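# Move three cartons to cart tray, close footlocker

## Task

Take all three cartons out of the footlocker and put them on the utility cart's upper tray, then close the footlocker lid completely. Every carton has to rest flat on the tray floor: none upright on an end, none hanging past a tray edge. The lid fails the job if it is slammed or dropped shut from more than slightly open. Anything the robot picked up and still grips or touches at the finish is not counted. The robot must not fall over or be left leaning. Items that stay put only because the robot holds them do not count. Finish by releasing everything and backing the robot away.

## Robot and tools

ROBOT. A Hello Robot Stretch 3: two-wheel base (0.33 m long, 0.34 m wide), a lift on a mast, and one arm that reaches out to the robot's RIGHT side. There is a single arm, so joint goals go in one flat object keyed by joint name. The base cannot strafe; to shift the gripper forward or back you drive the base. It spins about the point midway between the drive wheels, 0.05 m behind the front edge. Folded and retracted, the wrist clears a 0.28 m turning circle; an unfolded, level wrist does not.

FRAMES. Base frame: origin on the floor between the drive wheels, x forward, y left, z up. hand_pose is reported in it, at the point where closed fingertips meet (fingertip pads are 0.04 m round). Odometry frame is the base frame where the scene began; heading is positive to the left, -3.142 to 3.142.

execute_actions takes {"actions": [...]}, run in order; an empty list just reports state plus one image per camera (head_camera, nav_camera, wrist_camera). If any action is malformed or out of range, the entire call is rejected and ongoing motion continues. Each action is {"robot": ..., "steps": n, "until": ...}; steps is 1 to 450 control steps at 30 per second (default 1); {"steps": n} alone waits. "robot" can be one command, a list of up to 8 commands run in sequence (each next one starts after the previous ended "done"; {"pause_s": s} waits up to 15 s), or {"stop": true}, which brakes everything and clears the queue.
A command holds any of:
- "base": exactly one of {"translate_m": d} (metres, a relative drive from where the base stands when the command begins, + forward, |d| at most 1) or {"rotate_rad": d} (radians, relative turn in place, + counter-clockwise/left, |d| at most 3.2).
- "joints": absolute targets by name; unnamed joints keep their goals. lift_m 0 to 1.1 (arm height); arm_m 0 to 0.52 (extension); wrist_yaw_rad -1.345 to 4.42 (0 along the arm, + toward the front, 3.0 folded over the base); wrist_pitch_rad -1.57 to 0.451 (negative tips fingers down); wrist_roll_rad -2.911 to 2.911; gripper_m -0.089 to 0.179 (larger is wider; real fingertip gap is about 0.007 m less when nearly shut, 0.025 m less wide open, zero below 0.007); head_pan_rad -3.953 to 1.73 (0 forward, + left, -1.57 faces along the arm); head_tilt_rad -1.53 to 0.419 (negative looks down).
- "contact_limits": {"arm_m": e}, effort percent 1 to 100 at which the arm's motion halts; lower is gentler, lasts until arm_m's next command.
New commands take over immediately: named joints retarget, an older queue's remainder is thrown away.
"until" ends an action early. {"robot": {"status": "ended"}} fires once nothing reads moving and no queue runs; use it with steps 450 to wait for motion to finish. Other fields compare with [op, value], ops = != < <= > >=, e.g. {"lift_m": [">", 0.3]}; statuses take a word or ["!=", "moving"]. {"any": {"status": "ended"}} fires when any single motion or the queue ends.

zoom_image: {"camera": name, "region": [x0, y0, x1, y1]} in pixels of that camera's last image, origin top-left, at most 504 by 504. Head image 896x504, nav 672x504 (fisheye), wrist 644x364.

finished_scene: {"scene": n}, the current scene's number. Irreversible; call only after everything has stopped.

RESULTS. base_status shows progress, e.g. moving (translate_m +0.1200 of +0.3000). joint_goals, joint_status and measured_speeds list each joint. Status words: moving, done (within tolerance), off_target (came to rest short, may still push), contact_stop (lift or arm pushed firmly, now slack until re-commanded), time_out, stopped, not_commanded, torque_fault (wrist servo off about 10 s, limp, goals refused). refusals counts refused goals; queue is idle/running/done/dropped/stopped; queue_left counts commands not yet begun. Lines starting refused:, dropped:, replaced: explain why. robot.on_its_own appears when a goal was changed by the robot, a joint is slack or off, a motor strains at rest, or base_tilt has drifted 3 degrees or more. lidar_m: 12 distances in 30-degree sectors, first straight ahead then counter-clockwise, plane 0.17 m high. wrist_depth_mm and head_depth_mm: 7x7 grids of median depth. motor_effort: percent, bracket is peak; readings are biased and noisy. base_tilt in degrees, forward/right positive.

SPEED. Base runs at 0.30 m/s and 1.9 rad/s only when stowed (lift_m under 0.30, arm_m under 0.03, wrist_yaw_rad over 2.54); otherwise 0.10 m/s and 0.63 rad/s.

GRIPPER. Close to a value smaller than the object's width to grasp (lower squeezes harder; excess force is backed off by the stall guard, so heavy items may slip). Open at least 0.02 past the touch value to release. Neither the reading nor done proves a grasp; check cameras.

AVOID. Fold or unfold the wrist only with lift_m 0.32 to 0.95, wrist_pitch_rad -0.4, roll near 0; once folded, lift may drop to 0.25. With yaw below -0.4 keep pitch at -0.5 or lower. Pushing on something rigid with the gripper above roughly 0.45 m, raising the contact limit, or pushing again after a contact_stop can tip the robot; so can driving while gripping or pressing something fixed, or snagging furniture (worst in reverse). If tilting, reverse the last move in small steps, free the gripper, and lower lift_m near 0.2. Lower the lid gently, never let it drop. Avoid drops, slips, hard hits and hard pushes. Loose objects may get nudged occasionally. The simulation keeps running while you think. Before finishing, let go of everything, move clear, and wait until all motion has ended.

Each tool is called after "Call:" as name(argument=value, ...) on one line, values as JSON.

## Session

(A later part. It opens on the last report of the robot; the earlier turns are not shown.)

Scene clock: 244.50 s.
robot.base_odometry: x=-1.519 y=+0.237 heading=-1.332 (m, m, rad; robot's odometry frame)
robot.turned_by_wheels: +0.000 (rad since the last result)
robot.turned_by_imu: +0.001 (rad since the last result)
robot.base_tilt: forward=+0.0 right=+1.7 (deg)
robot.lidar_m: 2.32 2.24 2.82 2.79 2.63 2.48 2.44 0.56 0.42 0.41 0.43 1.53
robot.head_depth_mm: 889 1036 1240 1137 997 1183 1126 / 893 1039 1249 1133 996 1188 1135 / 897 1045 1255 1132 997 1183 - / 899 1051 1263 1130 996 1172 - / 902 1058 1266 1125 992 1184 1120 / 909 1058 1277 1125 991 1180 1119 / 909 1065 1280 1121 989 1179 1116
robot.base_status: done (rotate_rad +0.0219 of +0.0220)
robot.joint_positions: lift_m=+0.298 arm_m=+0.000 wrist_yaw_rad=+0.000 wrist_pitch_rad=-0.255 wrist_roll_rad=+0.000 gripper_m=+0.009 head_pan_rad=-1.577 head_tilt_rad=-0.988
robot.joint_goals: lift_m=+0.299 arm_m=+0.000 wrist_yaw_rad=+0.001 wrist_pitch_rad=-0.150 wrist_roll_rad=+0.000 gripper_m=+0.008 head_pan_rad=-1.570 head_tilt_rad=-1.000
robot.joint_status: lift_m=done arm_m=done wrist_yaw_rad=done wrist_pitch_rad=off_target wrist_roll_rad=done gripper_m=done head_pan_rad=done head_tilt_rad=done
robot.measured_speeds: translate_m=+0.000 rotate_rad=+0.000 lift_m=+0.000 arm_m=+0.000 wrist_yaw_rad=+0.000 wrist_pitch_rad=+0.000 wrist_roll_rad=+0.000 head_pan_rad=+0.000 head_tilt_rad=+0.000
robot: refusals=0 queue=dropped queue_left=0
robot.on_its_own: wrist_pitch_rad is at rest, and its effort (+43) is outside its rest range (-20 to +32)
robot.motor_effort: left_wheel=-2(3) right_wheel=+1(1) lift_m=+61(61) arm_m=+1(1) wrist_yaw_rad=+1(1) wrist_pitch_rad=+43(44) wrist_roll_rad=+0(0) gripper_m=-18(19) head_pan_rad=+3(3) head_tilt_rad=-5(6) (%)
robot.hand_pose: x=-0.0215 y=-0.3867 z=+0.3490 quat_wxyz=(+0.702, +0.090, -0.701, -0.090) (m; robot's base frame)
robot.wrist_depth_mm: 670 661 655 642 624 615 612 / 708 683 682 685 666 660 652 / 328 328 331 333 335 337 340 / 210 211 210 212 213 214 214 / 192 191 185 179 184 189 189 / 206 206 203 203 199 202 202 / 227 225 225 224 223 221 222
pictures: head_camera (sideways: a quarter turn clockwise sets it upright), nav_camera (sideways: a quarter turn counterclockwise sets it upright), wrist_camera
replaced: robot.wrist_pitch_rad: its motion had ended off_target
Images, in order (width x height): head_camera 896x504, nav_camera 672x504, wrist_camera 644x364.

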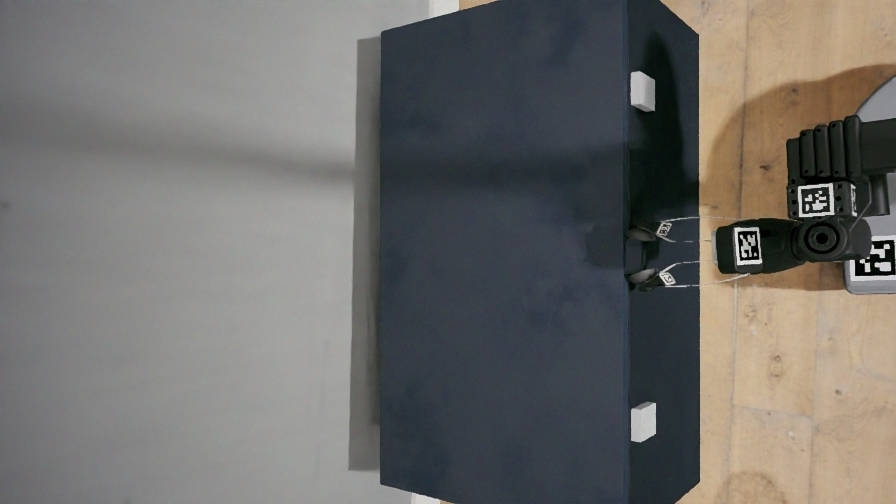

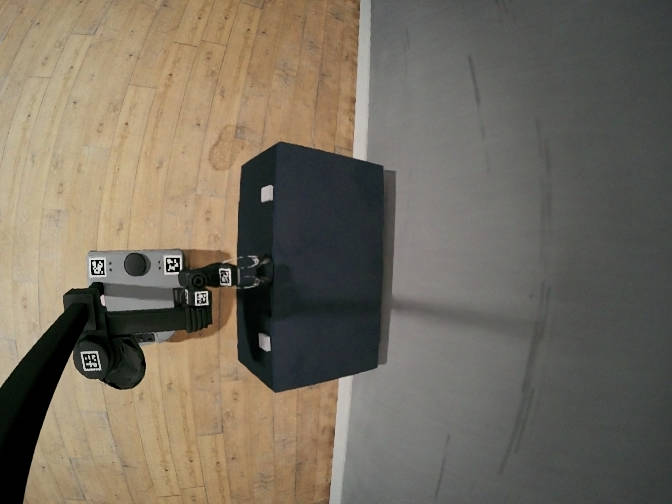

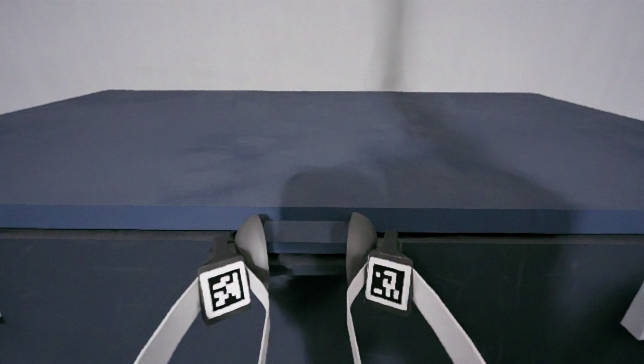

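Call:
execute_actions(actions=[{"robot":[{"joints":{"lift_m":0.324,"arm_m":0.003}},{"joints":{"lift_m":0.365,"arm_m":0.008}},{"joints":{"lift_m":0.405,"arm_m":0.017}}],"steps":200,"until":{"robot":{"status":"ended"}}}])

Call:
zoom_image(camera="wrist_camera", region=[190,180,430,320])

Scene clock: 264.07 s.
robot.base_odometry: x=-1.519 y=+0.237 heading=-1.332 (m, m, rad; robot's odometry frame)
robot.turned_by_wheels: +0.000 (rad since the last result)
robot.turned_by_imu: +0.001 (rad since the last result)
robot.base_tilt: forward=-0.1 right=+1.6 (deg)
robot.lidar_m: 2.32 2.23 2.82 2.78 2.63 2.49 2.44 0.56 0.42 0.41 0.43 1.52
robot.head_depth_mm: 892 1035 1240 1073 951 1201 1123 / 893 1041 1250 1075 956 1192 1127 / 898 1047 1255 1073 950 1195 - / 903 1049 1261 1073 925 1109 - / 907 1057 1268 1068 948 1183 1118 / 908 1058 1272 1066 947 1183 1114 / 908 1066 1283 1065 944 1181 1115
robot.base_status: done (rotate_rad +0.0218 of +0.0220)
robot.joint_positions: lift_m=+0.404 arm_m=+0.017 wrist_yaw_rad=-0.002 wrist_pitch_rad=-0.227 wrist_roll_rad=+0.000 gripper_m=+0.009 head_pan_rad=-1.577 head_tilt_rad=-0.988
robot.joint_goals: lift_m=+0.405 arm_m=+0.017 wrist_yaw_rad=+0.001 wrist_pitch_rad=-0.150 wrist_roll_rad=+0.000 gripper_m=+0.008 head_pan_rad=-1.570 head_tilt_rad=-1.000
robot.joint_status: lift_m=done arm_m=done wrist_yaw_rad=done wrist_pitch_rad=off_target wrist_roll_rad=done gripper_m=done head_pan_rad=done head_tilt_rad=done
robot.measured_speeds: translate_m=+0.000 rotate_rad=+0.000 lift_m=+0.000 arm_m=+0.000 wrist_yaw_rad=+0.000 wrist_pitch_rad=+0.000 wrist_roll_rad=+0.000 head_pan_rad=+0.000 head_tilt_rad=+0.000
robot: refusals=0 queue=done queue_left=0
robot.motor_effort: left_wheel=-4(4) right_wheel=+3(3) lift_m=+60(66) arm_m=+4(12) wrist_yaw_rad=+3(4) wrist_pitch_rad=+31(61) wrist_roll_rad=+0(0) gripper_m=-17(18) head_pan_rad=+3(3) head_tilt_rad=-6(5) (%)
robot.hand_pose: x=-0.0219 y=-0.4058 z=+0.4620 quat_wxyz=(+0.703, +0.080, -0.702, -0.081) (m; robot's base frame)
robot.wrist_depth_mm: 647 635 634 627 614 606 588 / 682 675 675 652 660 632 637 / 721 730 712 704 702 684 673 / 301 303 308 309 315 315 322 / 189 189 188 187 189 190 192 / 455 670 - 719 614 561 431 / 451 495 615 633 630 533 428
pictures: head_camera (sideways: a quarter turn clockwise sets it upright), nav_camera (sideways: a quarter turn counterclockwise sets it upright), wrist_camera
Images, in order (width x height): head_camera 896x504, nav_camera 672x504, wrist_camera 644x364.

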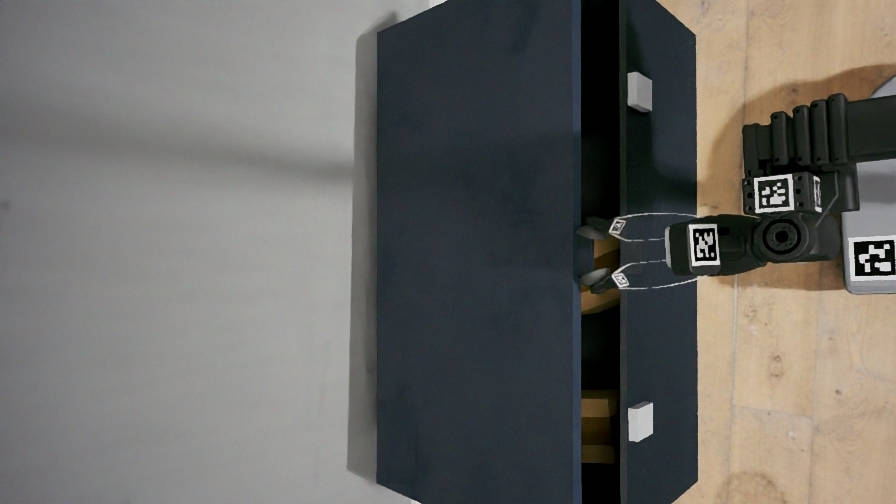

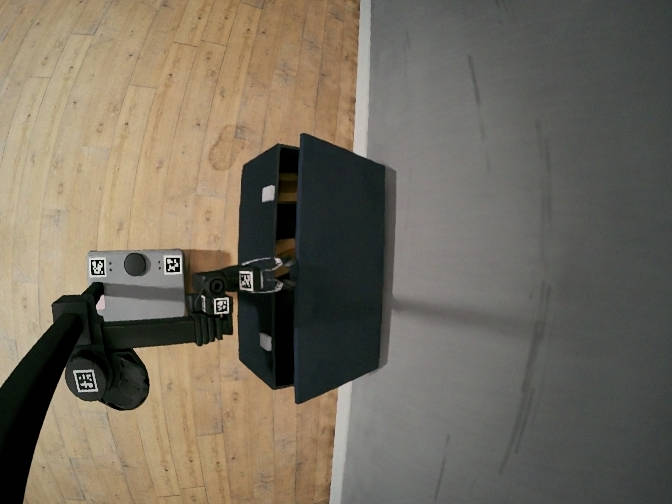

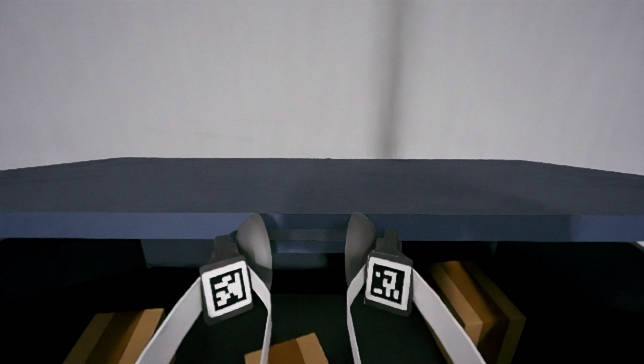

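Region (190, 180, 430, 320) of wrist_camera's 644x364 image, scaled by 2.100; it fills the top 294 rows of this view, and the rest is white.

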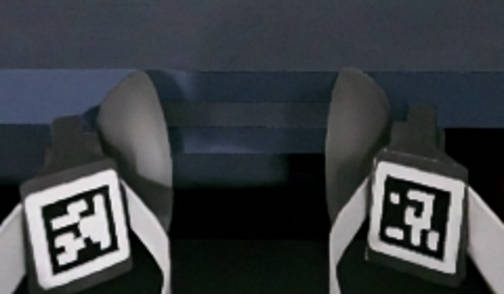

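Call:
execute_actions(actions=[{"robot":[{"joints":{"lift_m":0.439,"arm_m":0.029,"head_tilt_rad":-0.85}},{"joints":{"lift_m":0.477,"arm_m":0.045}},{"joints":{"lift_m":0.512,"arm_m":0.063}},{"joints":{"lift_m":0.545,"arm_m":0.085}},{"joints":{"lift_m":0.577,"arm_m":0.110}},{"joints":{"lift_m":0.606,"arm_m":0.137}}],"steps":400,"until":{"robot":{"status":"ended"}}}])

Call:
zoom_image(camera="wrist_camera", region=[190,180,430,320])

Scene clock: 281.47 s.
robot.base_odometry: x=-1.519 y=+0.237 heading=-1.332 (m, m, rad; robot's odometry frame)
robot.turned_by_wheels: +0.000 (rad since the last result)
robot.turned_by_imu: +0.002 (rad since the last result)
robot.base_tilt: forward=-0.1 right=+1.6 (deg)
robot.lidar_m: 2.32 2.24 2.81 2.79 2.63 2.48 2.44 0.57 0.43 0.41 0.44 1.52
robot.head_depth_mm: 844 955 1108 1247 1254 1156 1119 / 845 961 1112 1251 1331 - - / 847 965 1119 1261 1396 - 1120 / 850 968 1123 1269 - 998 1117 / 853 971 1123 1274 1386 1256 1119 / 856 973 1130 1284 1386 1200 1119 / 859 980 1139 1286 1262 1150 1115
robot.base_status: done (rotate_rad +0.0217 of +0.0220)
robot.joint_positions: lift_m=+0.605 arm_m=+0.136 wrist_yaw_rad=-0.014 wrist_pitch_rad=-0.195 wrist_roll_rad=+0.000 gripper_m=+0.009 head_pan_rad=-1.577 head_tilt_rad=-0.853
robot.joint_goals: lift_m=+0.606 arm_m=+0.137 wrist_yaw_rad=+0.001 wrist_pitch_rad=-0.150 wrist_roll_rad=+0.000 gripper_m=+0.008 head_pan_rad=-1.570 head_tilt_rad=-0.850
robot.joint_status: lift_m=done arm_m=done wrist_yaw_rad=done wrist_pitch_rad=off_target wrist_roll_rad=done gripper_m=done head_pan_rad=done head_tilt_rad=done
robot.measured_speeds: translate_m=+0.000 rotate_rad=+0.000 lift_m=+0.000 arm_m=+0.000 wrist_yaw_rad=+0.000 wrist_pitch_rad=+0.000 wrist_roll_rad=+0.000 head_pan_rad=+0.000 head_tilt_rad=+0.000
robot: refusals=0 queue=done queue_left=0
robot.on_its_own: wrist_yaw_rad is at rest, and its effort (+17) is outside its rest range (-12 to +12)
robot.motor_effort: left_wheel=-5(5) right_wheel=+8(8) lift_m=+57(65) arm_m=+6(16) wrist_yaw_rad=+17(17) wrist_pitch_rad=+18(35) wrist_roll_rad=+0(0) gripper_m=-19(19) head_pan_rad=+3(3) head_tilt_rad=+1(11) (%)
robot.hand_pose: x=-0.0250 y=-0.5281 z=+0.6709 quat_wxyz=(+0.704, +0.064, -0.704, -0.074) (m; robot's base frame)
robot.wrist_depth_mm: 538 531 523 523 521 509 508 / 565 567 559 551 548 538 532 / 599 593 583 588 573 570 558 / 633 636 627 616 613 599 609 / 192 192 656 192 644 193 194 / 323 325 - 329 258 339 348 / 782 592 604 607 613 600 729
pictures: head_camera (sideways: a quarter turn clockwise sets it upright), nav_camera (sideways: a quarter turn counterclockwise sets it upright), wrist_camera
Images, in order (width x height): head_camera 896x504, nav_camera 672x504, wrist_camera 644x364.

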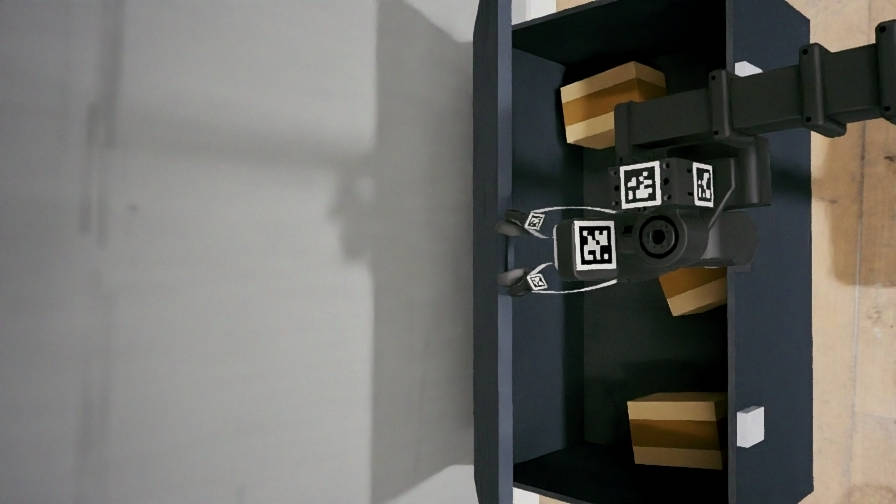

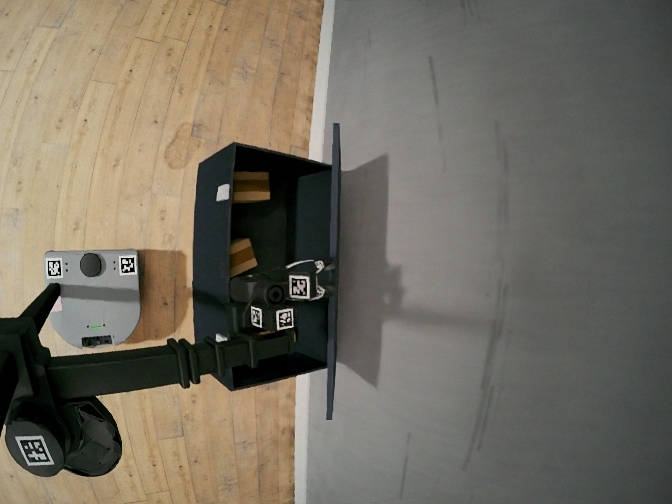

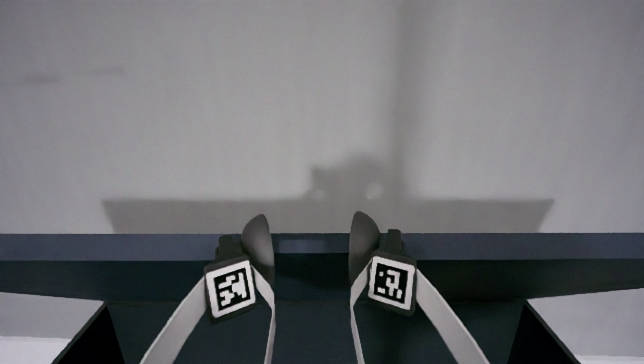

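Region (190, 180, 430, 320) of wrist_camera's 644x364 image, scaled by 2.100; it fills the top 294 rows of this view, and the rest is white.

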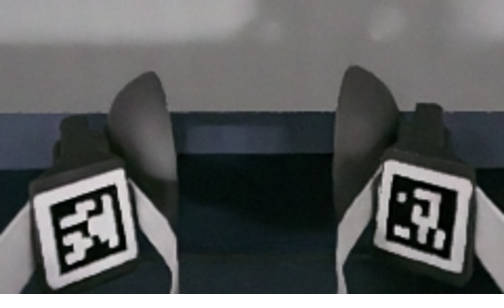

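Call:
execute_actions(actions=[{"robot":[{"joints":{"lift_m":0.633,"arm_m":0.170,"wrist_yaw_rad":-0.03}},{"joints":{"lift_m":0.657,"arm_m":0.203}},{"joints":{"lift_m":0.678,"arm_m":0.237},"base":{"translate_m":-0.003}},{"joints":{"lift_m":0.696,"arm_m":0.274}},{"joints":{"lift_m":0.711,"arm_m":0.312,"head_tilt_rad":-0.65},"base":{"translate_m":-0.003}},{"joints":{"lift_m":0.723,"arm_m":0.351}},{"joints":{"lift_m":0.732,"arm_m":0.391}}],"steps":400,"until":{"robot":{"status":"ended"}}}])

Call:
zoom_image(camera="wrist_camera", region=[190,180,430,320])

Scene clock: 307.83 s.
robot.base_odometry: x=-1.521 y=+0.243 heading=-1.332 (m, m, rad; robot's odometry frame)
robot.turned_by_wheels: +0.000 (rad since the last result)
robot.turned_by_imu: +0.003 (rad since the last result)
robot.base_tilt: forward=+0.0 right=+1.7 (deg)
robot.lidar_m: 2.33 2.24 2.82 2.79 2.64 2.48 2.44 0.57 0.43 0.41 0.44 1.52
robot.head_depth_mm: 806 885 986 984 1103 1175 - / 807 891 986 987 1071 - 1204 / 810 892 993 1065 1155 1314 1228 / 812 896 996 1069 1136 1313 1204 / 815 899 1001 981 1098 1307 1233 / 818 899 1004 977 1096 1306 1204 / 821 903 1007 977 1097 1244 1110
robot.base_status: done (translate_m -0.0030 of -0.0030)
robot.joint_positions: lift_m=+0.732 arm_m=+0.391 wrist_yaw_rad=-0.039 wrist_pitch_rad=-0.164 wrist_roll_rad=+0.000 gripper_m=+0.009 head_pan_rad=-1.577 head_tilt_rad=-0.656
robot.joint_goals: lift_m=+0.732 arm_m=+0.391 wrist_yaw_rad=-0.030 wrist_pitch_rad=-0.150 wrist_roll_rad=+0.000 gripper_m=+0.008 head_pan_rad=-1.570 head_tilt_rad=-0.650
robot.joint_status: lift_m=done arm_m=done wrist_yaw_rad=done wrist_pitch_rad=off_target wrist_roll_rad=done gripper_m=done head_pan_rad=done head_tilt_rad=done
robot.measured_speeds: translate_m=+0.000 rotate_rad=+0.000 lift_m=+0.000 arm_m=+0.000 wrist_yaw_rad=+0.000 wrist_pitch_rad=+0.000 wrist_roll_rad=+0.000 head_pan_rad=+0.000 head_tilt_rad=+0.000
robot: refusals=0 queue=done queue_left=0
robot.motor_effort: left_wheel=-4(8) right_wheel=+6(9) lift_m=+55(61) arm_m=+3(6) wrist_yaw_rad=+10(16) wrist_pitch_rad=+6(24) wrist_roll_rad=+0(0) gripper_m=-18(19) head_pan_rad=+3(3) head_tilt_rad=+2(20) (%)
robot.hand_pose: x=-0.0312 y=-0.7843 z=+0.8046 quat_wxyz=(+0.704, +0.044, -0.705, -0.072) (m; robot's base frame)
robot.wrist_depth_mm: 300 302 300 300 298 299 296 / 318 317 316 314 314 314 312 / 337 332 333 334 332 329 328 / 355 352 354 350 350 347 347 / 373 375 370 361 365 372 366 / 181 182 - 183 190 190 190 / 198 199 202 205 208 211 216
pictures: head_camera (sideways: a quarter turn clockwise sets it upright), nav_camera (sideways: a quarter turn counterclockwise sets it upright), wrist_camera
Images, in order (width x height): head_camera 896x504, nav_camera 672x504, wrist_camera 644x364.

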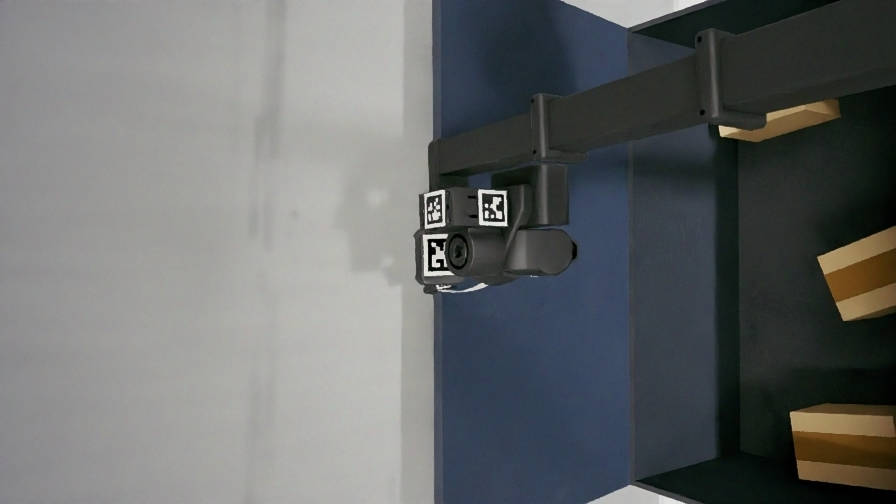

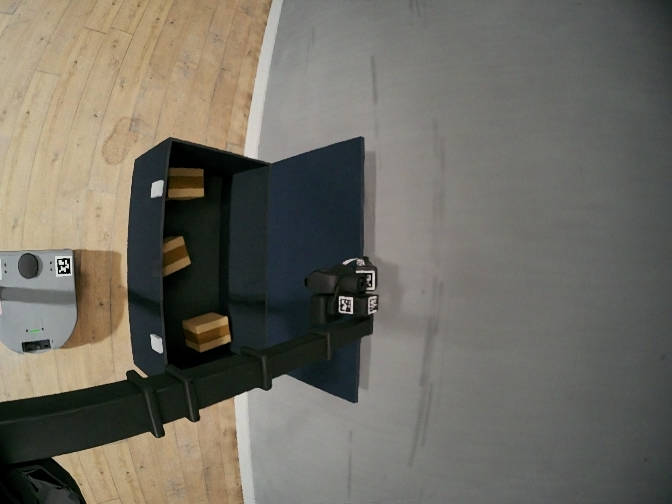

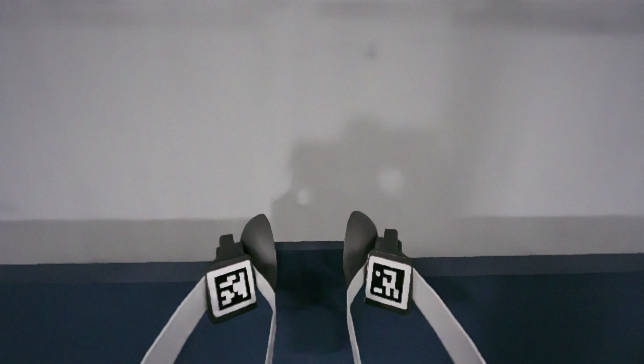

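Region (190, 180, 430, 320) of wrist_camera's 644x364 image, scaled by 2.100; it fills the top 294 rows of this view, and the rest is white.

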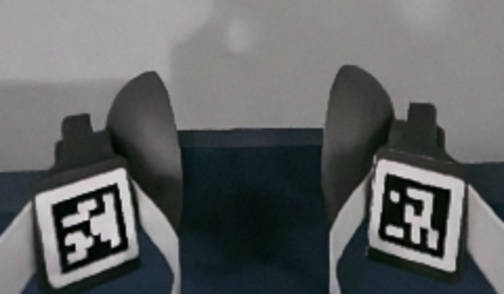

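Call:
execute_actions(actions=[])

Scene clock: 340.60 s.
robot.base_odometry: x=-1.521 y=+0.243 heading=-1.332 (m, m, rad; robot's odometry frame)
robot.turned_by_wheels: +0.000 (rad since the last result)
robot.turned_by_imu: +0.001 (rad since the last result)
robot.base_tilt: forward=+0.0 right=+1.6 (deg)
robot.lidar_m: 2.32 2.24 2.81 2.79 2.63 2.48 2.44 0.56 0.42 0.41 0.43 1.53
robot.head_depth_mm: 806 886 985 987 1103 1172 - / 809 888 990 986 1069 - 1202 / 811 896 991 1060 1154 1313 1230 / 813 898 998 1069 1135 1316 1208 / 816 898 1001 979 1098 1306 1232 / 820 901 1004 980 1096 1310 1199 / 821 907 1011 976 1097 1248 1111
robot.base_status: done (translate_m -0.0030 of -0.0030)
robot.joint_positions: lift_m=+0.732 arm_m=+0.391 wrist_yaw_rad=-0.039 wrist_pitch_rad=-0.164 wrist_roll_rad=+0.000 gripper_m=+0.009 head_pan_rad=-1.577 head_tilt_rad=-0.656
robot.joint_goals: lift_m=+0.732 arm_m=+0.391 wrist_yaw_rad=-0.030 wrist_pitch_rad=-0.150 wrist_roll_rad=+0.000 gripper_m=+0.008 head_pan_rad=-1.570 head_tilt_rad=-0.650
robot.joint_status: lift_m=done arm_m=done wrist_yaw_rad=done wrist_pitch_rad=off_target wrist_roll_rad=done gripper_m=done head_pan_rad=done head_tilt_rad=done
robot.measured_speeds: translate_m=+0.000 rotate_rad=+0.000 lift_m=+0.000 arm_m=+0.000 wrist_yaw_rad=+0.000 wrist_pitch_rad=+0.000 wrist_roll_rad=+0.000 head_pan_rad=+0.000 head_tilt_rad=+0.000
robot: refusals=0 queue=done queue_left=0
robot.motor_effort: left_wheel=-4(4) right_wheel=+7(6) lift_m=+55(54) arm_m=+4(3) wrist_yaw_rad=+10(10) wrist_pitch_rad=+6(6) wrist_roll_rad=+0(0) gripper_m=-18(17) head_pan_rad=+3(3) head_tilt_rad=+2(3) (%)
robot.hand_pose: x=-0.0312 y=-0.7843 z=+0.8046 quat_wxyz=(+0.704, +0.044, -0.705, -0.072) (m; robot's base frame)
robot.wrist_depth_mm: 300 301 299 300 297 297 296 / 320 317 315 313 315 312 310 / 335 336 333 334 329 328 327 / 356 357 353 354 350 346 347 / 375 376 370 360 367 372 367 / 181 183 - 184 190 191 190 / 197 199 202 206 208 211 215
pictures: head_camera (sideways: a quarter turn clockwise sets it upright), nav_camera (sideways: a quarter turn counterclockwise sets it upright), wrist_camera
Images, in order (width x height): head_camera 896x504, nav_camera 672x504, wrist_camera 644x364.

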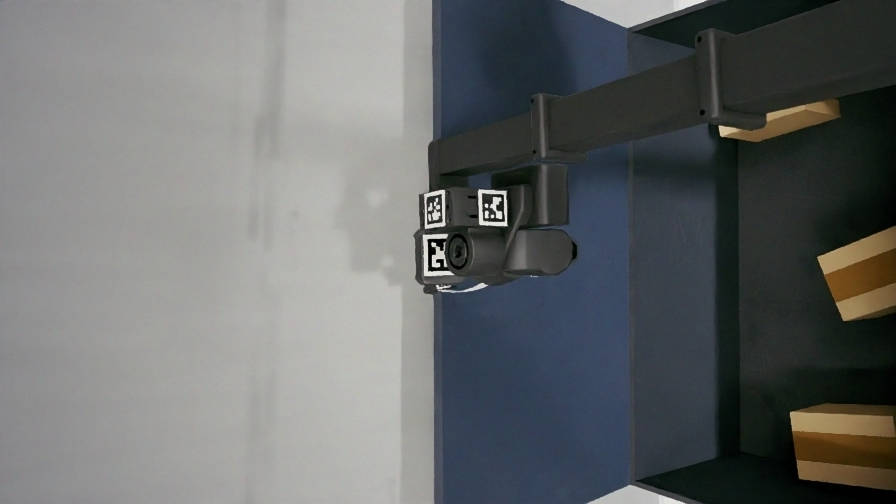

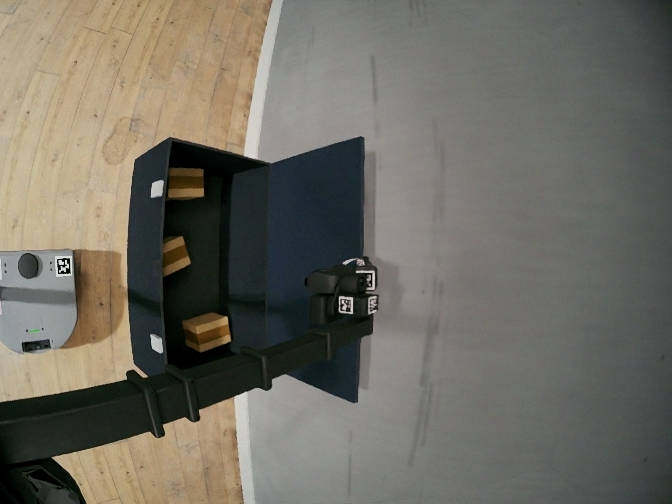

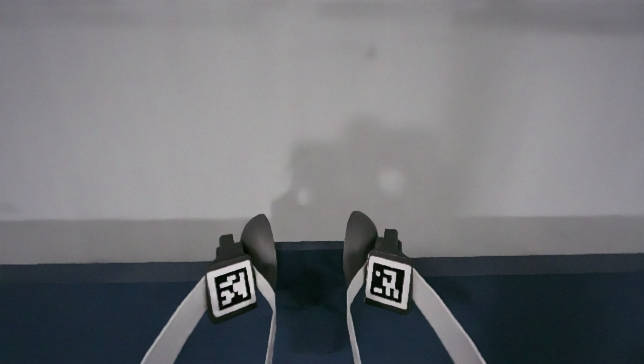

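Call:
execute_actions(actions=[{"robot":[{"joints":{"arm_m":0.432,"lift_m":0.736}},{"joints":{"arm_m":0.473,"lift_m":0.738,"wrist_yaw_rad":-0.045}},{"joints":{"arm_m":0.514,"lift_m":0.736}}],"steps":200,"until":{"robot":{"status":"ended"}}}])

Scene clock: 350.53 s.
robot.base_odometry: x=-1.521 y=+0.243 heading=-1.332 (m, m, rad; robot's odometry frame)
robot.turned_by_wheels: +0.000 (rad since the last result)
robot.turned_by_imu: +0.002 (rad since the last result)
robot.base_tilt: forward=-0.1 right=+1.7 (deg)
robot.lidar_m: 2.32 2.24 2.82 2.79 2.64 2.48 2.44 0.56 0.42 0.41 0.44 1.52
robot.head_depth_mm: 804 887 985 1059 1181 1225 - / 809 889 990 1044 - 1286 1204 / 810 892 985 - 1159 1310 1231 / 811 894 980 1081 1160 1309 1199 / 815 898 1001 1055 1157 1309 1233 / 819 902 1004 1057 1152 1307 1203 / 821 908 1008 1053 1152 1250 1111
robot.base_status: done (translate_m -0.0030 of -0.0030)
robot.joint_positions: lift_m=+0.737 arm_m=+0.514 wrist_yaw_rad=-0.047 wrist_pitch_rad=-0.167 wrist_roll_rad=+0.000 gripper_m=+0.008 head_pan_rad=-1.577 head_tilt_rad=-0.655
robot.joint_goals: lift_m=+0.736 arm_m=+0.514 wrist_yaw_rad=-0.045 wrist_pitch_rad=-0.150 wrist_roll_rad=+0.000 gripper_m=+0.008 head_pan_rad=-1.570 head_tilt_rad=-0.650
robot.joint_status: lift_m=done arm_m=done wrist_yaw_rad=done wrist_pitch_rad=off_target wrist_roll_rad=done gripper_m=done head_pan_rad=done head_tilt_rad=done
robot.measured_speeds: translate_m=+0.000 rotate_rad=+0.000 lift_m=+0.000 arm_m=+0.000 wrist_yaw_rad=+0.000 wrist_pitch_rad=+0.000 wrist_roll_rad=+0.000 head_pan_rad=+0.000 head_tilt_rad=+0.000
robot: refusals=0 queue=done queue_left=0
robot.motor_effort: left_wheel=-2(5) right_wheel=+1(9) lift_m=+25(53) arm_m=+3(4) wrist_yaw_rad=+2(14) wrist_pitch_rad=+7(11) wrist_roll_rad=+0(0) gripper_m=+0(17) head_pan_rad=+3(3) head_tilt_rad=+3(2) (%)
robot.hand_pose: x=-0.0332 y=-0.9070 z=+0.8089 quat_wxyz=(+0.703, +0.043, -0.705, -0.076) (m; robot's base frame)
robot.wrist_depth_mm: 191 190 190 190 191 189 190 / 201 201 200 200 199 199 198 / 212 212 210 212 211 211 210 / 224 225 225 224 223 222 224 / 238 237 237 232 234 233 234 / 195 197 198 - 202 205 207 / 200 203 205 207 209 213 216
pictures: head_camera (sideways: a quarter turn clockwise sets it upright), nav_camera (sideways: a quarter turn counterclockwise sets it upright), wrist_camera
Images, in order (width x height): head_camera 896x504, nav_camera 672x504, wrist_camera 644x364.

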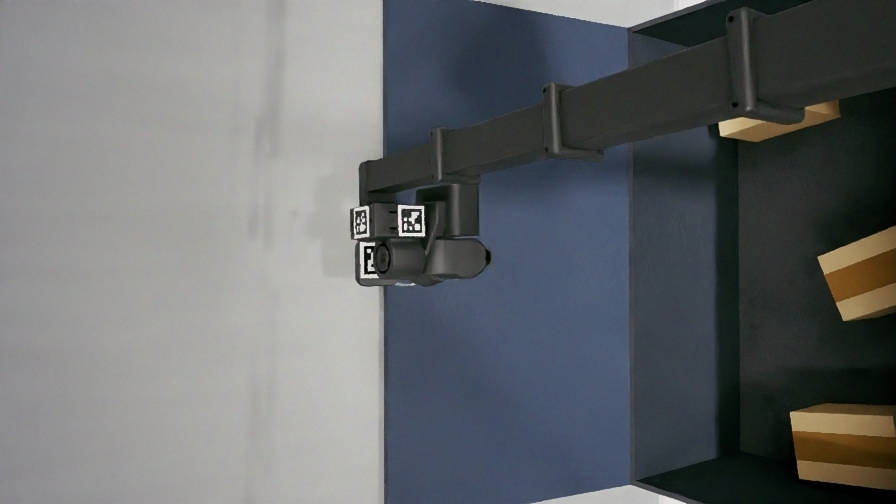

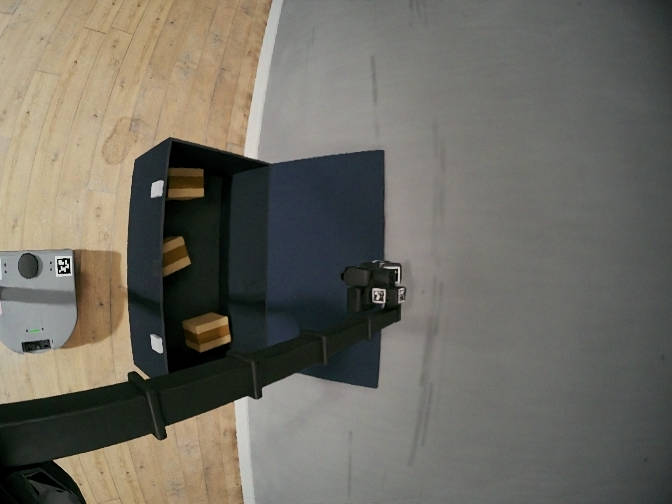

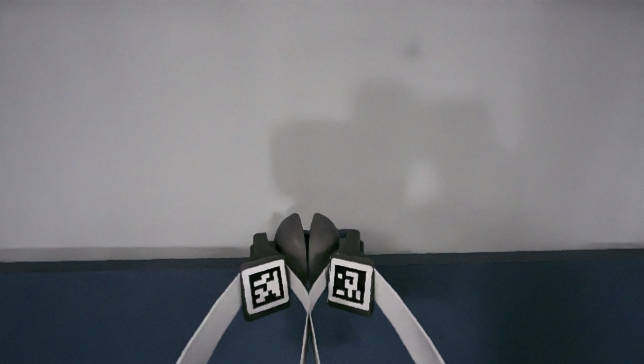

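Call:
execute_actions(actions=[{"robot":{"joints":{"arm_m":0.49,"head_tilt_rad":-0.95}},"steps":100,"until":{"robot":{"status":"ended"}}},{"steps":15}])

Scene clock: 356.83 s.
robot.base_odometry: x=-1.521 y=+0.243 heading=-1.332 (m, m, rad; robot's odometry frame)
robot.turned_by_wheels: +0.000 (rad since the last result)
robot.turned_by_imu: +0.001 (rad since the last result)
robot.base_tilt: forward=+0.0 right=+1.7 (deg)
robot.lidar_m: 2.32 2.24 2.82 2.79 2.64 2.48 2.44 0.57 0.42 0.41 0.43 1.52
robot.head_depth_mm: 871 967 1105 1281 1089 - - / 873 965 1081 - 1325 1157 1125 / 874 - 1123 1280 1395 1151 1128 / 876 - 1119 1279 1397 1152 1129 / 880 976 1098 1283 1395 1142 1130 / 886 979 1100 1279 1388 1147 1129 / 888 981 1095 1237 1209 1139 1126
robot.base_status: done (translate_m -0.0030 of -0.0030)
robot.joint_positions: lift_m=+0.737 arm_m=+0.490 wrist_yaw_rad=-0.047 wrist_pitch_rad=-0.167 wrist_roll_rad=+0.000 gripper_m=+0.008 head_pan_rad=-1.577 head_tilt_rad=-0.938
robot.joint_goals: lift_m=+0.736 arm_m=+0.490 wrist_yaw_rad=-0.045 wrist_pitch_rad=-0.150 wrist_roll_rad=+0.000 gripper_m=+0.008 head_pan_rad=-1.570 head_tilt_rad=-0.950
robot.joint_status: lift_m=done arm_m=done wrist_yaw_rad=done wrist_pitch_rad=off_target wrist_roll_rad=done gripper_m=done head_pan_rad=done head_tilt_rad=done
robot.measured_speeds: translate_m=+0.000 rotate_rad=+0.000 lift_m=+0.000 arm_m=+0.000 wrist_yaw_rad=+0.000 wrist_pitch_rad=+0.000 wrist_roll_rad=+0.000 head_pan_rad=+0.000 head_tilt_rad=+0.000
robot: refusals=0 queue=done queue_left=0
robot.motor_effort: left_wheel=-2(2) right_wheel=+1(1) lift_m=+24(25) arm_m=-3(4) wrist_yaw_rad=+2(3) wrist_pitch_rad=+7(7) wrist_roll_rad=+0(0) gripper_m=+0(1) head_pan_rad=+3(3) head_tilt_rad=-5(23) (%)
robot.hand_pose: x=-0.0332 y=-0.8837 z=+0.8088 quat_wxyz=(+0.703, +0.043, -0.705, -0.076) (m; robot's base frame)
robot.wrist_depth_mm: 211 211 211 211 210 209 209 / 223 222 221 222 222 222 220 / 235 234 233 234 234 233 233 / 250 248 248 247 247 247 247 / 259 258 257 257 257 256 239 / 217 219 220 - 227 231 232 / 224 227 230 234 235 239 242
pictures: head_camera (sideways: a quarter turn clockwise sets it upright), nav_camera (sideways: a quarter turn counterclockwise sets it upright), wrist_camera
Images, in order (width x height): head_camera 896x504, nav_camera 672x504, wrist_camera 644x364.

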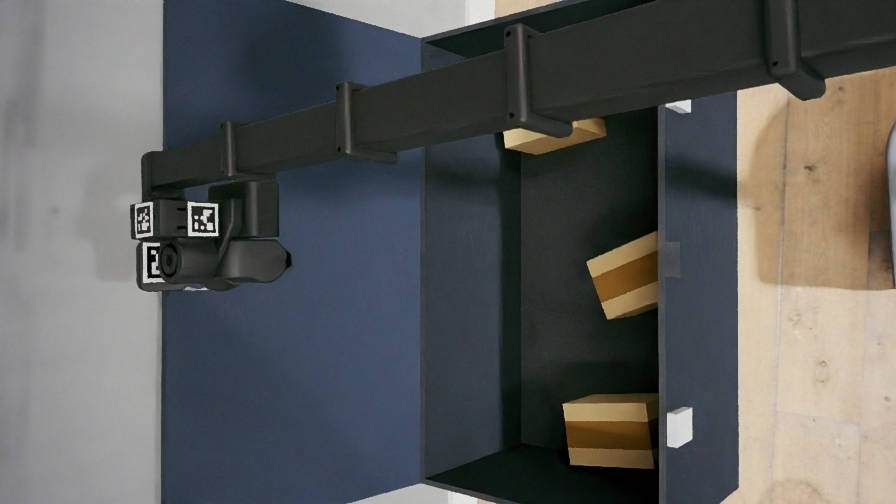

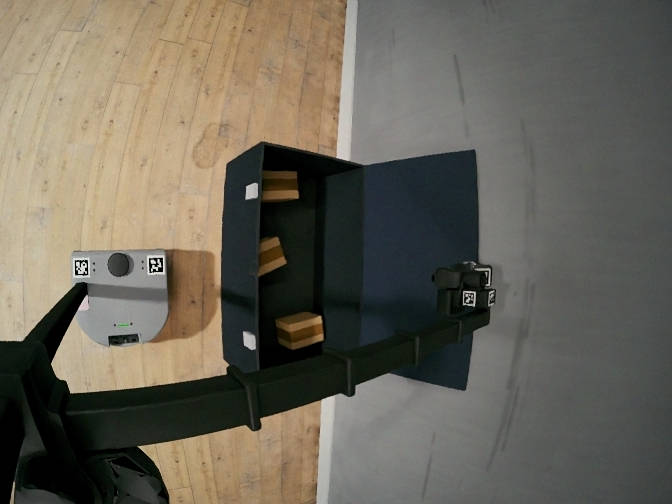

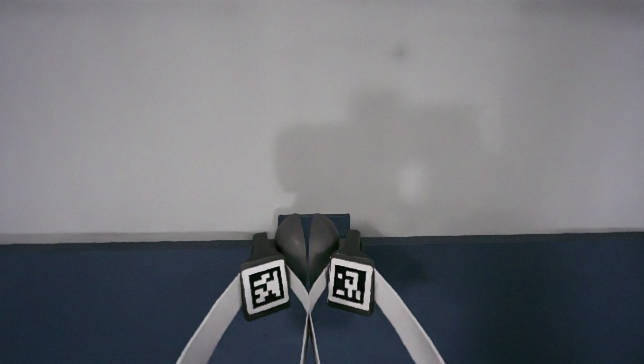

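Call:
execute_actions(actions=[{"robot":[{"joints":{"arm_m":0.387,"wrist_yaw_rad":0}},{"joints":{"wrist_pitch_rad":-1.2,"gripper_m":0.16,"lift_m":0.62},"base":{"translate_m":0.3}},{"joints":{"lift_m":0.33}}],"steps":300,"until":{"robot":{"status":"ended"}}}])

Scene clock: 382.50 s.
robot.base_odometry: x=-1.450 y=-0.048 heading=-1.332 (m, m, rad; robot's odometry frame)
robot.turned_by_wheels: +0.000 (rad since the last result)
robot.turned_by_imu: -0.009 (rad since the last result)
robot.base_tilt: forward=-0.1 right=+1.6 (deg)
robot.lidar_m: 2.03 1.99 2.80 2.73 2.65 2.78 2.73 0.59 0.44 0.43 1.06 1.54
robot.head_depth_mm: 897 985 1125 1317 1402 1145 1130 / 900 997 1123 1311 1398 1134 1142 / 903 999 1119 1253 1382 1128 1132 / 906 996 1116 1247 1262 1126 1133 / 907 1002 1157 1390 1366 1197 1129 / 910 1049 1244 1512 1409 1255 1128 / 914 1057 1251 1523 1410 1248 1126
robot.base_status: done (translate_m +0.3000 of +0.3000)
robot.joint_positions: lift_m=+0.445 arm_m=+0.387 wrist_yaw_rad=+0.006 wrist_pitch_rad=-1.198 wrist_roll_rad=+0.012 gripper_m=+0.160 head_pan_rad=-1.577 head_tilt_rad=-0.939
robot.joint_goals: lift_m=+0.446 arm_m=+0.387 wrist_yaw_rad=+0.000 wrist_pitch_rad=-1.200 wrist_roll_rad=+0.000 gripper_m=+0.160 head_pan_rad=-1.570 head_tilt_rad=-0.950
robot.joint_status: lift_m=contact_stop arm_m=done wrist_yaw_rad=done wrist_pitch_rad=done wrist_roll_rad=done gripper_m=done head_pan_rad=done head_tilt_rad=done
robot.measured_speeds: translate_m=+0.000 rotate_rad=+0.002 lift_m=-0.003 arm_m=-0.001 wrist_yaw_rad=+0.120 wrist_pitch_rad=+0.048 wrist_roll_rad=+0.120 head_pan_rad=+0.000 head_tilt_rad=-0.024
robot: refusals=0 queue=dropped queue_left=0
robot.on_its_own: lift_m is slack since a contact_stop, until your next command for it (your +0.330 is given up)
robot.motor_effort: left_wheel=-5(6) right_wheel=+0(8) lift_m=+29(35) arm_m=+0(4) wrist_yaw_rad=-10(10) wrist_pitch_rad=-2(7) wrist_roll_rad=-6(6) gripper_m=-6(81) head_pan_rad=+3(3) head_tilt_rad=-4(5) (%)
robot.hand_pose: x=-0.0212 y=-0.6028 z=+0.3367 quat_wxyz=(+0.582, +0.398, -0.586, -0.400) (m; robot's base frame)
robot.wrist_depth_mm: 543 224 349 383 372 372 372 / 530 225 367 494 494 481 484 / 510 209 370 505 506 517 521 / 496 209 364 485 494 501 507 / 483 194 356 362 477 376 493 / 469 197 344 350 464 - 470 / - 198 391 442 452 360 458
pictures: head_camera (sideways: a quarter turn clockwise sets it upright), nav_camera (sideways: a quarter turn counterclockwise sets it upright), wrist_camera
Images, in order (width x height): head_camera 896x504, nav_camera 672x504, wrist_camera 644x364.

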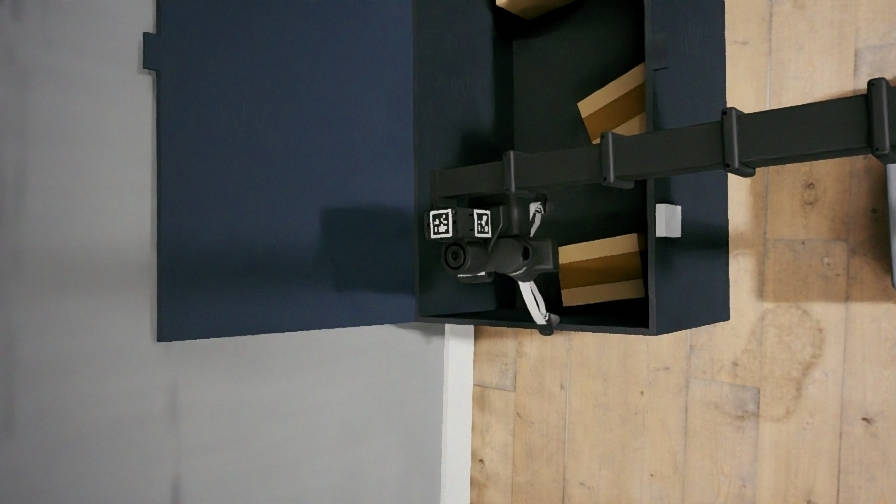

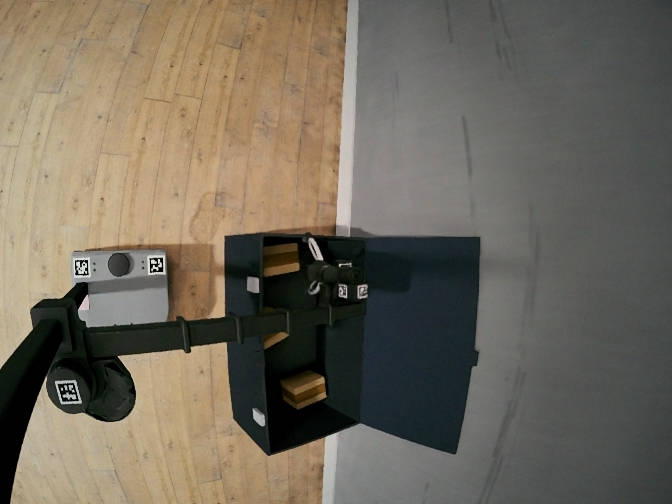

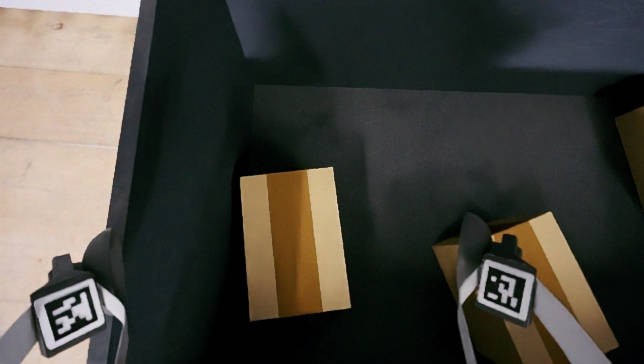

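Call:
execute_actions(actions=[{"robot":[{"joints":{"lift_m":0.48}},{"joints":{"gripper_m":0.138,"wrist_roll_rad":0.08,"arm_m":0.375},"base":{"translate_m":0.012}},{"joints":{"lift_m":0.44}}],"steps":300,"until":{"robot":{"status":"ended"}}}])

Scene clock: 411.07 s.
robot.base_odometry: x=-1.447 y=-0.060 heading=-1.332 (m, m, rad; robot's odometry frame)
robot.turned_by_wheels: +0.000 (rad since the last result)
robot.turned_by_imu: -0.004 (rad since the last result)
robot.base_tilt: forward=+0.0 right=+1.7 (deg)
robot.lidar_m: 2.02 1.98 2.80 2.74 2.65 2.80 2.74 0.59 0.44 0.43 1.06 1.53
robot.head_depth_mm: 897 986 1128 1318 1395 1155 1131 / 903 982 1126 1321 1396 1110 1149 / 905 981 1122 1267 1373 1134 1130 / 905 993 1118 1265 1263 1129 1126 / 907 1003 1161 1432 1341 1199 1130 / 906 1049 1246 1507 1412 1257 1128 / 909 1053 1250 1514 1414 1257 1125
robot.base_status: done (translate_m +0.0120 of +0.0120)
robot.joint_positions: lift_m=+0.441 arm_m=+0.375 wrist_yaw_rad=+0.003 wrist_pitch_rad=-1.203 wrist_roll_rad=+0.075 gripper_m=+0.138 head_pan_rad=-1.576 head_tilt_rad=-0.940
robot.joint_goals: lift_m=+0.440 arm_m=+0.375 wrist_yaw_rad=+0.000 wrist_pitch_rad=-1.200 wrist_roll_rad=+0.080 gripper_m=+0.138 head_pan_rad=-1.570 head_tilt_rad=-0.950
robot.joint_status: lift_m=done arm_m=done wrist_yaw_rad=done wrist_pitch_rad=done wrist_roll_rad=done gripper_m=done head_pan_rad=done head_tilt_rad=done
robot.measured_speeds: translate_m=+0.000 rotate_rad=+0.000 lift_m=+0.000 arm_m=+0.000 wrist_yaw_rad=+0.000 wrist_pitch_rad=+0.000 wrist_roll_rad=+0.000 head_pan_rad=+0.000 head_tilt_rad=+0.000
robot: refusals=0 queue=done queue_left=0
robot.motor_effort: left_wheel=-1(8) right_wheel=+1(36) lift_m=+22(57) arm_m=-3(2) wrist_yaw_rad=-3(11) wrist_pitch_rad=+1(2) wrist_roll_rad=+2(5) gripper_m=+0(76) head_pan_rad=+3(3) head_tilt_rad=-4(5) (%)
robot.hand_pose: x=-0.0214 y=-0.5899 z=+0.3315 quat_wxyz=(+0.561, +0.386, -0.604, -0.415) (m; robot's base frame)
robot.wrist_depth_mm: 536 217 364 405 414 422 438 / 519 214 395 502 509 521 519 / 504 194 379 498 500 502 506 / 491 189 358 365 486 489 493 / 477 187 350 353 471 360 469 / 464 - 340 344 453 349 348 / 449 174 339 440 445 430 391
pictures: head_camera (sideways: a quarter turn clockwise sets it upright), nav_camera (sideways: a quarter turn counterclockwise sets it upright), wrist_camera
Images, in order (width x height): head_camera 896x504, nav_camera 672x504, wrist_camera 644x364.

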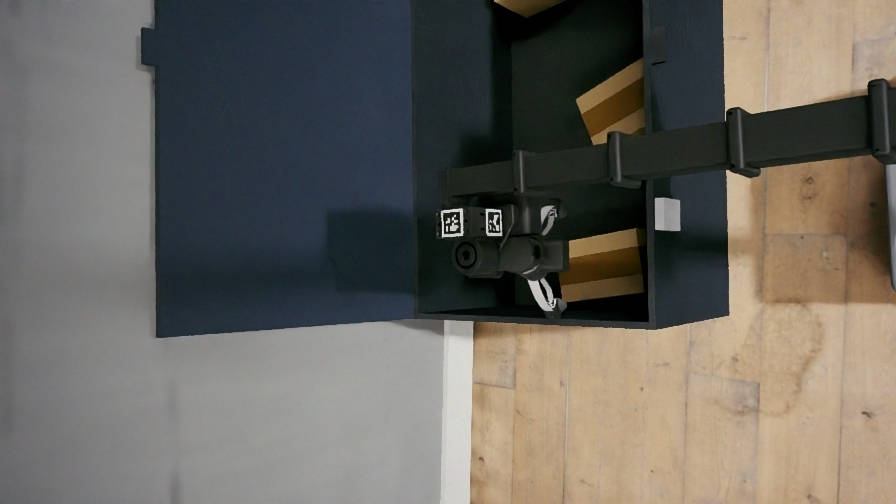

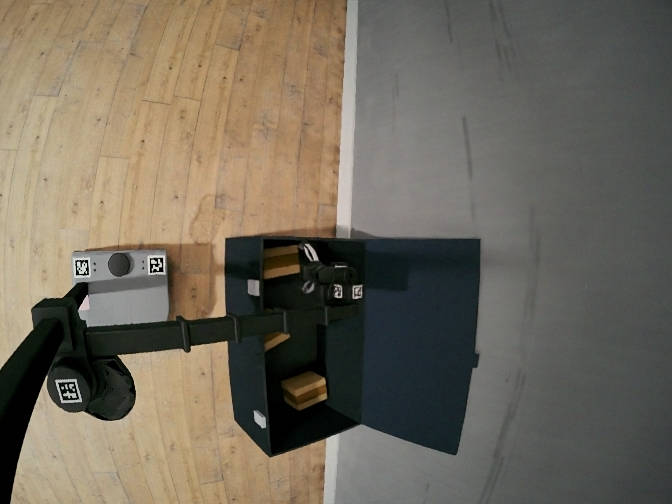

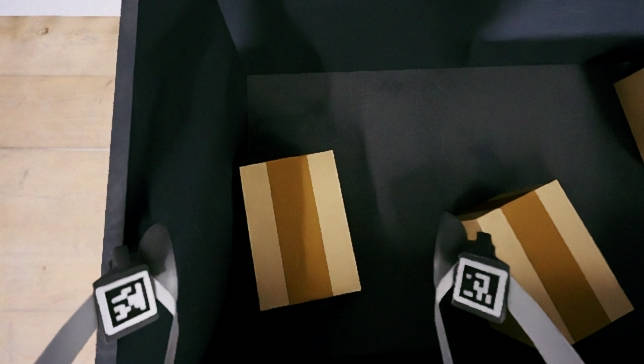

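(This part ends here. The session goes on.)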